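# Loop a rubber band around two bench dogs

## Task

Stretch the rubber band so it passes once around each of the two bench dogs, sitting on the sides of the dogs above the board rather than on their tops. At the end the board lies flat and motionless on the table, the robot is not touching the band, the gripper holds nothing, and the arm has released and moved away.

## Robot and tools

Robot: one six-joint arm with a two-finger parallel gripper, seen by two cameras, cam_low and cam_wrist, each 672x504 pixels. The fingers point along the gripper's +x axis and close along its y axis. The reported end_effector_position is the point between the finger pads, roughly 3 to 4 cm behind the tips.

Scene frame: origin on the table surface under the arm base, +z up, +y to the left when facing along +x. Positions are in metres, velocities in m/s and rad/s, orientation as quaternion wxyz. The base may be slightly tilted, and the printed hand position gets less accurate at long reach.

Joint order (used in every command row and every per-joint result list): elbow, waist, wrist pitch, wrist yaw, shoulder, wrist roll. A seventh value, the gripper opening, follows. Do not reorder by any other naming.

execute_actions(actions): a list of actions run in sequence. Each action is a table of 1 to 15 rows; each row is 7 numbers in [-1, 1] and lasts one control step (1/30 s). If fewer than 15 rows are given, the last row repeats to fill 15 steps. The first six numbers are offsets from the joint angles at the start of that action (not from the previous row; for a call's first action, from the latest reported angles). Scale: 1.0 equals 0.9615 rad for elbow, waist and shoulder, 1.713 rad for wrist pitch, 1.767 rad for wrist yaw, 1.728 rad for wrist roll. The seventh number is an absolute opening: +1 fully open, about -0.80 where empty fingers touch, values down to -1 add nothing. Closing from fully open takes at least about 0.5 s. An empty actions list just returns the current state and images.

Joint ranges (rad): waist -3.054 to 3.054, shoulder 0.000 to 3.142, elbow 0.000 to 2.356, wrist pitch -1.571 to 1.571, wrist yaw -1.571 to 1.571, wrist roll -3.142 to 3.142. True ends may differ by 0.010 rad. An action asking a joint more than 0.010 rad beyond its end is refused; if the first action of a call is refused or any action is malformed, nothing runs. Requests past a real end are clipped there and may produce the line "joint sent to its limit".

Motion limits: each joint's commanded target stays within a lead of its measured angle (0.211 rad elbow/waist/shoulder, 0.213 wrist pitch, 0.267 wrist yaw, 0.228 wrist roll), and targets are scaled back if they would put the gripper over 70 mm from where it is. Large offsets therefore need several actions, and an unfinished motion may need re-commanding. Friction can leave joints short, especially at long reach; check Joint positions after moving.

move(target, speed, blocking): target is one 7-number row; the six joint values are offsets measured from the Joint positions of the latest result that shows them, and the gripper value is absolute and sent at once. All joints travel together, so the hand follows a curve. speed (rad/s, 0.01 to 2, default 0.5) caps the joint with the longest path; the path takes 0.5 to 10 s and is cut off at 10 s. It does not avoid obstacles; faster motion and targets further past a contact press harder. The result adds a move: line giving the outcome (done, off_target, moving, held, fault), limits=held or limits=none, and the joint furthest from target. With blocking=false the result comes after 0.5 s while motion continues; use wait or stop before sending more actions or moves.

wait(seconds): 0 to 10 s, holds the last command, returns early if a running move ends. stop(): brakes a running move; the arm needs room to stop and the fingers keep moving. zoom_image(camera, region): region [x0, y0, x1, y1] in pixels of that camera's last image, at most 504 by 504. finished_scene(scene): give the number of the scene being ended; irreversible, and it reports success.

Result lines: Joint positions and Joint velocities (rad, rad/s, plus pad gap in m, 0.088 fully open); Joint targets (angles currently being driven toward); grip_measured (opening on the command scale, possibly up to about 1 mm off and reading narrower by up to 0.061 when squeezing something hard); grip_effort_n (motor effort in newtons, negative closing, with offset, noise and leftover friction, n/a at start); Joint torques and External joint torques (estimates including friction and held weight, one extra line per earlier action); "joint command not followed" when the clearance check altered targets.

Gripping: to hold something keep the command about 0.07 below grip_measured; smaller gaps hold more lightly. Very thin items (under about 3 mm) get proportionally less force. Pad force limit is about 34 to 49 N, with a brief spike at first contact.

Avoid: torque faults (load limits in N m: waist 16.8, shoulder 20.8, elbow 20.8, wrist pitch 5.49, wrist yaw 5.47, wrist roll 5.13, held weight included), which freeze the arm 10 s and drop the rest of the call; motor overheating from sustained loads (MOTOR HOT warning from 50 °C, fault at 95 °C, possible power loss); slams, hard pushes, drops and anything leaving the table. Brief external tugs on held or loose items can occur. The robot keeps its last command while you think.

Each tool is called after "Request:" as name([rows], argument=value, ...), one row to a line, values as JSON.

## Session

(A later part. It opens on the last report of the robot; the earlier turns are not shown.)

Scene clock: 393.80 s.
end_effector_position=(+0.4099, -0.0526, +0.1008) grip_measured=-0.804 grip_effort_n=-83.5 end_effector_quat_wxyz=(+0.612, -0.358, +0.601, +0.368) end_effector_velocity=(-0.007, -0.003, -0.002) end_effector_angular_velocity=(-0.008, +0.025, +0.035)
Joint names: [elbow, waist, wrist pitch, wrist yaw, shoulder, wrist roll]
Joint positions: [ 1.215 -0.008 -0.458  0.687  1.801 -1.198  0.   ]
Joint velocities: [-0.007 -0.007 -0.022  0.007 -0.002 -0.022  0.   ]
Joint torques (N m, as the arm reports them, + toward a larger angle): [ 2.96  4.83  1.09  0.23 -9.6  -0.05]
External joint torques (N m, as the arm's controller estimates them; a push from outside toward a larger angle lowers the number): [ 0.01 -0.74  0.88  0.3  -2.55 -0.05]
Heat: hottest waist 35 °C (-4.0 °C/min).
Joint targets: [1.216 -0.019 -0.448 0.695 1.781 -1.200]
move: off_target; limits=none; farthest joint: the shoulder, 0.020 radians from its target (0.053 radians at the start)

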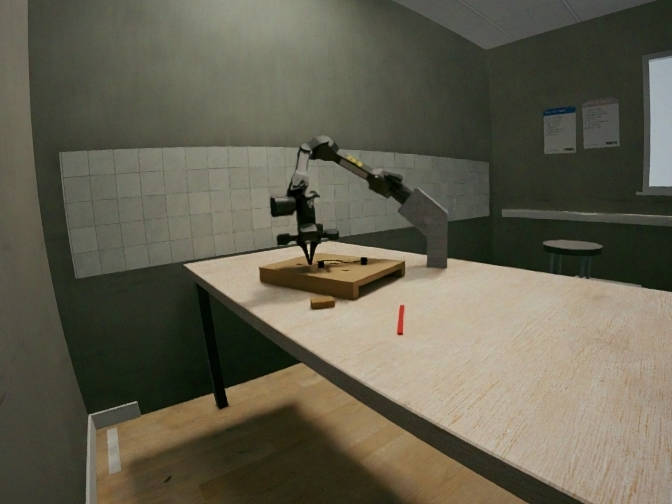

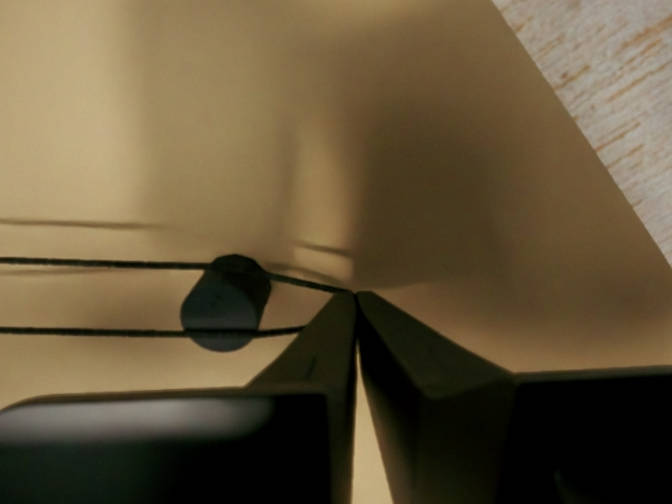

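Request:
move(target=[-0.025,-0.03,0.012,-0.004,-0.05,-0.014,-1], speed=0.1)

Scene clock: 397.23 s.
end_effector_position=(+0.4049, -0.0587, +0.1003) grip_measured=-0.804 grip_effort_n=-83.5 end_effector_quat_wxyz=(+0.613, -0.356, +0.600, +0.371) end_effector_velocity=(-0.001, +0.002, +0.000) end_effector_angular_velocity=(+0.033, +0.002, -0.011)
Joint names: [elbow, waist, wrist pitch, wrist yaw, shoulder, wrist roll]
Joint positions: [ 1.19  -0.026 -0.447  0.671  1.775 -1.22   0.   ]
Joint velocities: [-0.002 -0.007 -0.007 -0.037 -0.007  0.007  0.   ]
Joint torques (N m, as the arm reports them, + toward a larger angle): [ 3.1   4.67  1.04  0.32 -9.96 -0.03]
External joint torques (N m, as the arm's controller estimates them; a push from outside toward a larger angle lowers the number): [ 0.1  -0.77  0.81  0.4  -2.93 -0.03]
Heat: hottest shoulder 36 °C (-2.0 °C/min).
Joint targets: [1.191 -0.037 -0.437 0.680 1.753 -1.222]
move: off_target; limits=none; farthest joint: the shoulder, 0.022 radians from its target (0.048 radians at the start)

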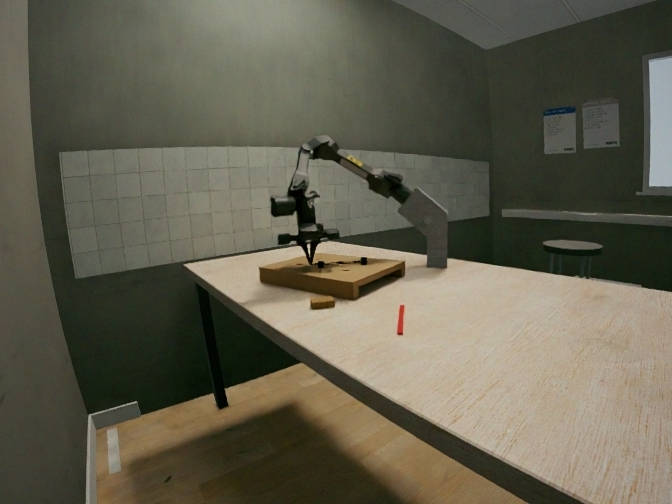

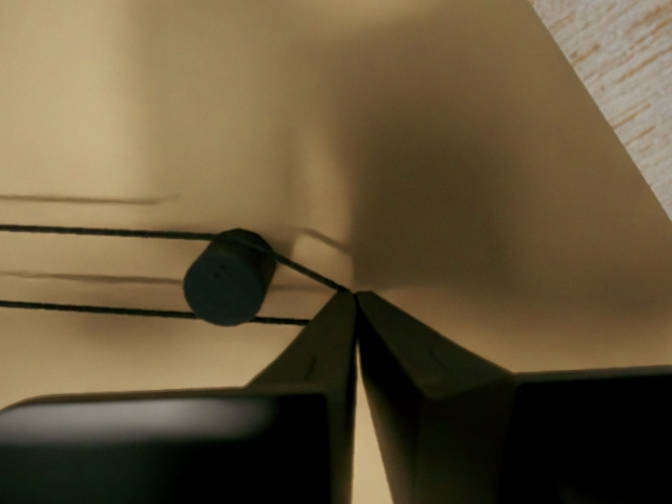

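Request:
move(target=[0.396,-0.04,-0.273,-0.056,0.186,0.101,-1], speed=0.3)

Scene clock: 428.67 s.
end_effector_position=(+0.4130, -0.0593, +0.1018) grip_measured=-0.804 grip_effort_n=-83.5 end_effector_quat_wxyz=(+0.559, -0.269, +0.652, +0.436) end_effector_velocity=(-0.002, -0.000, +0.000) end_effector_angular_velocity=(+0.012, +0.004, +0.023)
Joint names: [elbow, waist, wrist pitch, wrist yaw, shoulder, wrist roll]
Joint positions: [ 1.55  -0.054 -0.919  0.563  1.944 -1.048  0.   ]
Joint velocities: [-0.002 -0.002 -0.007 -0.007 -0.002 -0.022  0.   ]
Joint torques (N m, as the arm reports them, + toward a larger angle): [ 5.07  5.47  0.33  0.17 -7.04  0.1 ]
External joint torques (N m, as the arm's controller estimates them; a push from outside toward a larger angle lowers the number): [ 1.94 -0.62  0.52  0.33  0.99  0.12]
Heat: hottest shoulder 42 °C (+7.0 °C/min).
Joint targets: [1.571 -0.064 -0.914 0.572 1.954 -1.045]
move: off_target; limits=none; farthest joint: the elbow, 0.021 radians from its target (0.381 radians at the start)

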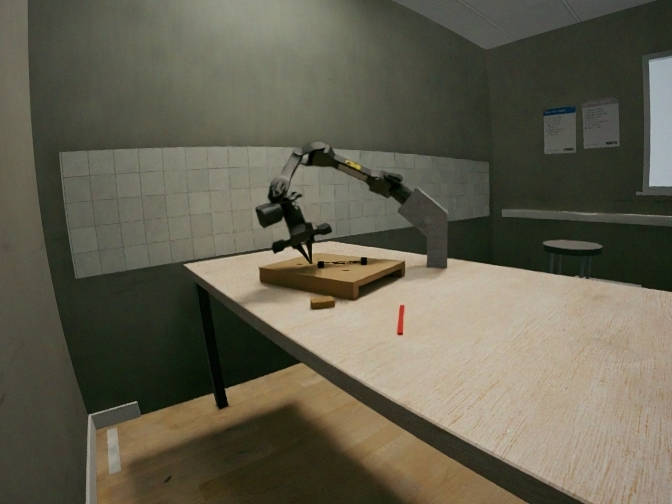

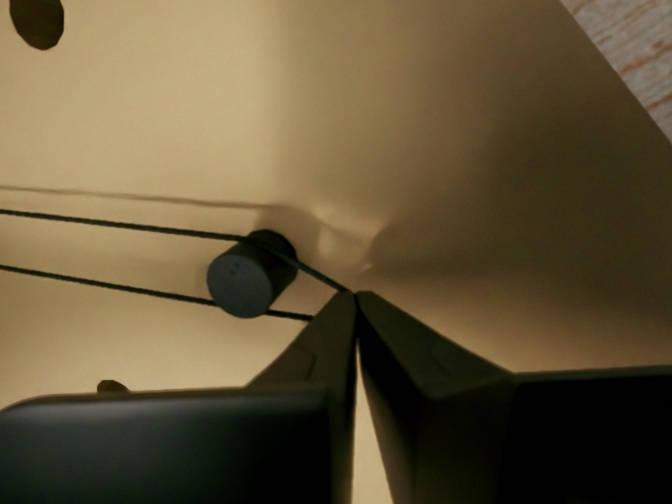

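Request:
move(target=[0.465,-0.055,-0.245,-0.08,0.245,0.042,-1], speed=0.3)

Scene clock: 433.50 s.
end_effector_position=(+0.4240, -0.0610, +0.1024) grip_measured=-0.804 grip_effort_n=-83.5 end_effector_quat_wxyz=(+0.500, -0.180, +0.681, +0.504) end_effector_velocity=(-0.001, -0.005, -0.001) end_effector_angular_velocity=(+0.000, -0.000, +0.019)
Joint names: [elbow, waist, wrist pitch, wrist yaw, shoulder, wrist roll]
Joint positions: [ 1.976 -0.099 -1.343  0.415  2.168 -0.977  0.   ]
Joint velocities: [ 0.002 -0.007 -0.007  0.007 -0.002 -0.022  0.   ]
Joint torques (N m, as the arm reports them, + toward a larger angle): [ 5.26  6.21  0.   -0.01 -8.03  0.07]
External joint torques (N m, as the arm's controller estimates them; a push from outside toward a larger angle lowers the number): [ 1.98 -0.4   0.56  0.25  1.04  0.1 ]
Heat: hottest shoulder 41 °C (+6.0 °C/min).
Joint targets: [1.997 -0.107 -1.338 0.422 2.180 -0.975]
move: off_target; limits=none; farthest joint: the elbow, 0.021 radians from its target (0.447 radians at the start)

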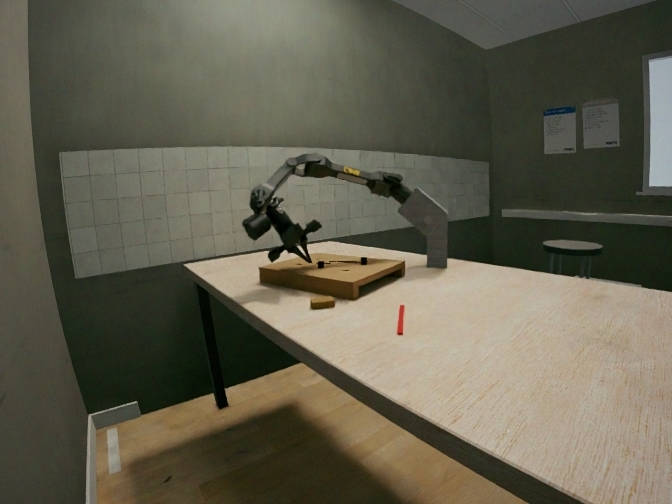

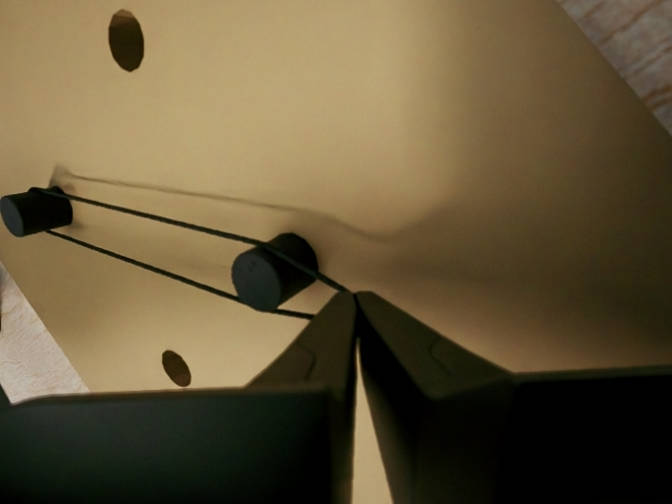

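Request:
move(target=[0.02,-0.008,0,0,0.035,0,-1], speed=0.1)

Request:
move(target=[0.02,-0.008,0,0,0.012,0,-0.55], speed=0.1)

Scene clock: 437.37 s.
end_effector_position=(+0.4204, -0.0557, +0.0975) grip_measured=-0.804 grip_effort_n=-83.5 end_effector_quat_wxyz=(+0.492, -0.177, +0.682, +0.511) end_effector_velocity=(-0.002, -0.003, +0.004) end_effector_angular_velocity=(+0.011, +0.010, +0.009)
Joint names: [elbow, waist, wrist pitch, wrist yaw, shoulder, wrist roll]
Joint positions: [ 1.977 -0.1   -1.347  0.409  2.188 -0.977  0.   ]
Joint velocities: [ 0.002 -0.002 -0.022 -0.007 -0.007 -0.007  0.   ]
Joint torques (N m, as the arm reports them, + toward a larger angle): [ 4.81  6.37 -0.09 -0.08 -7.61  0.03]
External joint torques (N m, as the arm's controller estimates them; a push from outside toward a larger angle lowers the number): [ 1.6  -0.37  0.5   0.19  1.46  0.06]
Heat: hottest shoulder 41 °C (+6.1 °C/min).
Joint targets: [1.995 -0.107 -1.343 0.414 2.202 -0.977]
move: off_target; limits=none; farthest joint: the elbow, 0.018 radians from its target (0.019 radians at the start)

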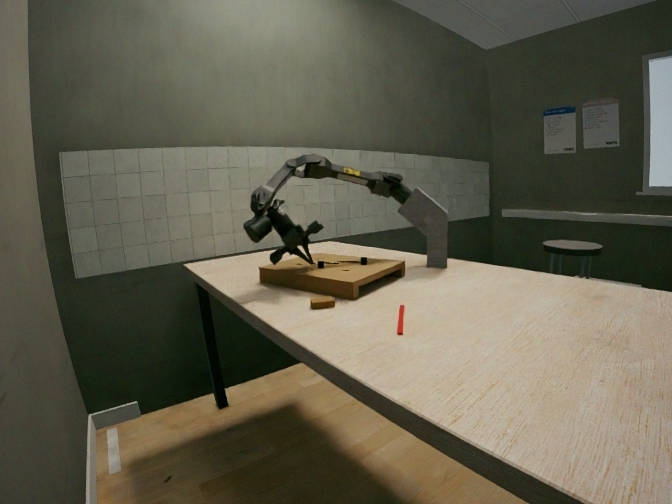

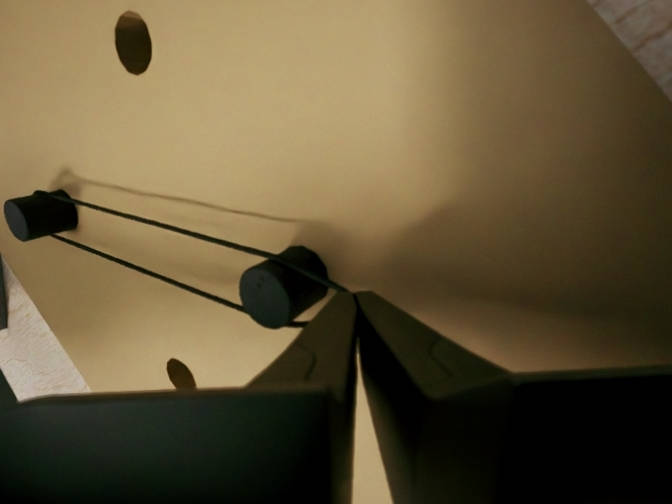

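Scene clock: 438.13 s.
end_effector_position=(+0.4234, -0.0577, +0.0979) grip_measured=-0.554 grip_effort_n=15.6 end_effector_quat_wxyz=(+0.496, -0.177, +0.682, +0.508) end_effector_velocity=(-0.004, -0.003, +0.001) end_effector_angular_velocity=(+0.010, +0.017, +0.009)
Joint names: [elbow, waist, wrist pitch, wrist yaw, shoulder, wrist roll]
Joint positions: [ 1.988 -0.102 -1.347  0.409  2.188 -0.977  0.012]
Joint velocities: [ 0.002 -0.007 -0.022 -0.007 -0.002 -0.007  0.   ]
Joint torques (N m, as the arm reports them, + toward a larger angle): [ 4.03  6.51 -0.41 -0.28 -7.93  0.02]
External joint torques (N m, as the arm's controller estimates them; a push from outside toward a larger angle lowers the number): [ 0.78 -0.24  0.16 -0.01  1.15  0.05]
Heat: hottest shoulder 41 °C (+6.1 °C/min).
Joint targets: [1.996 -0.108 -1.347 0.409 2.200 -0.977]
move: off_target; limits=none; farthest joint: the shoulder, 0.012 radians from its target (0.012 radians at the start)

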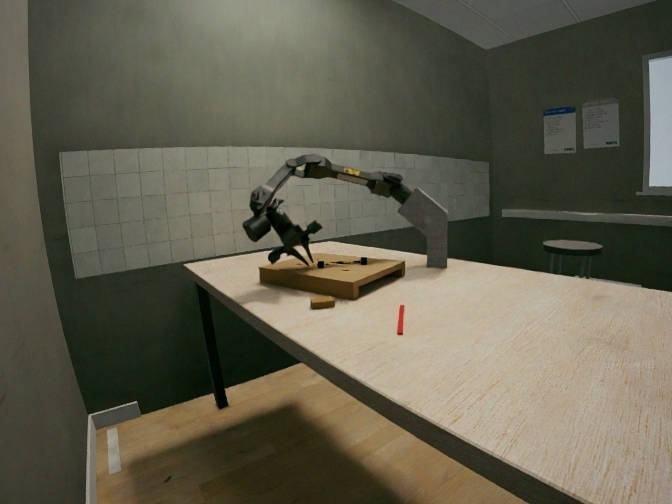

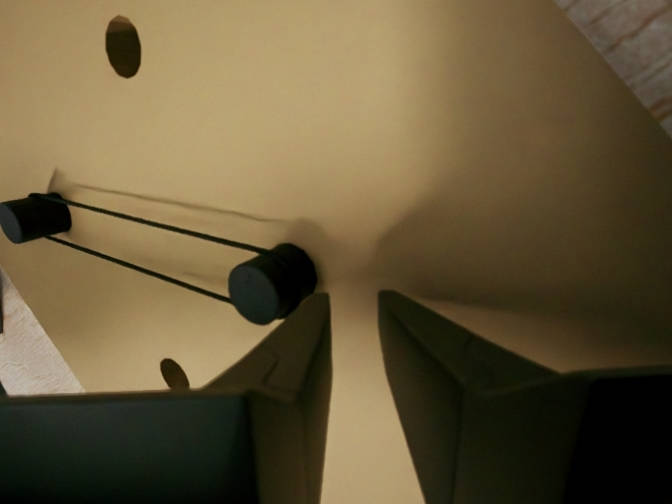

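Band snapped onto the dog. Retreat up and away.

Request:
move(target=[0.1,0,-0.1,0,-0.3,0,-0.55], speed=0.5)

Request:
zoom_image(camera="cam_low", region=[290,230,400,300])

Scene clock: 442.43 s.
end_effector_position=(+0.4394, -0.1445, +0.2032) grip_measured=-0.553 grip_effort_n=15.6 end_effector_quat_wxyz=(+0.575, -0.182, +0.659, +0.449) end_effector_velocity=(-0.002, +0.002, +0.001) end_effector_angular_velocity=(+0.019, +0.009, -0.010)
Joint names: [elbow, waist, wrist pitch, wrist yaw, shoulder, wrist roll]
Joint positions: [ 2.079 -0.102 -1.516  0.409  1.908 -0.977  0.012]
Joint velocities: [-0.002 -0.002 -0.007 -0.022 -0.002  0.007 -0.   ]
Joint torques (N m, as the arm reports them, + toward a larger angle): [  4.61   5.79  -0.24  -0.26 -10.35   0.  ]
External joint torques (N m, as the arm's controller estimates them; a push from outside toward a larger angle lowers the number): [ 0.49  0.29  0.02 -0.01 -1.27  0.03]
Heat: hottest shoulder 42 °C (+7.1 °C/min).
Joint targets: [2.084 -0.102 -1.518 0.409 1.900 -0.977]
move: done; limits=none; farthest joint: the shoulder, 0.008 radians from its target (0.288 radians at the start)

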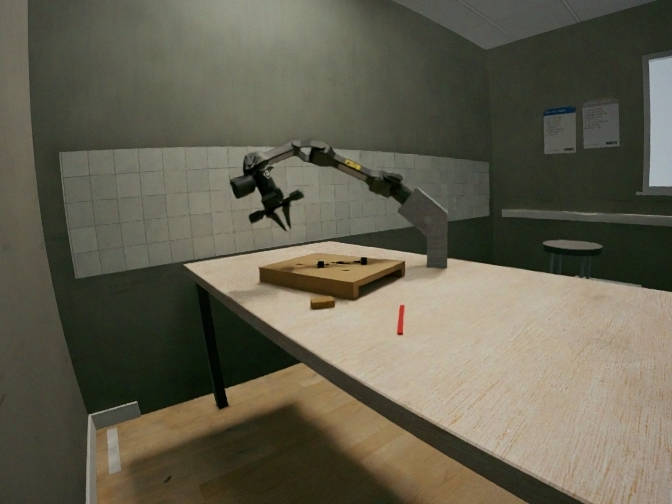

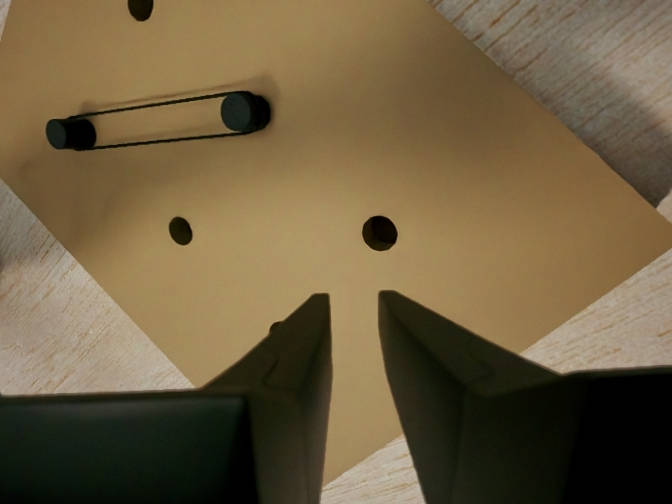

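Region (290, 230, 400, 300) of cam_low's 672x504 image, scaled by 4.582, with more detail than that image has; it fills the top 321 rows of this view, and the rest is white.

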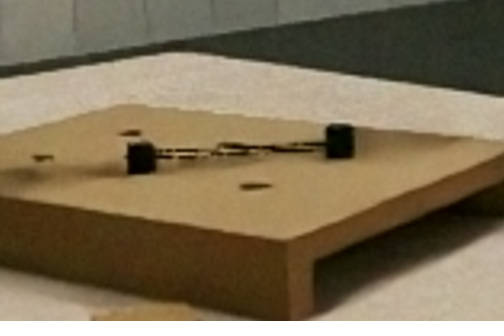

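Request:
finished_scene(scene=2)

The scene is finished: the task was done.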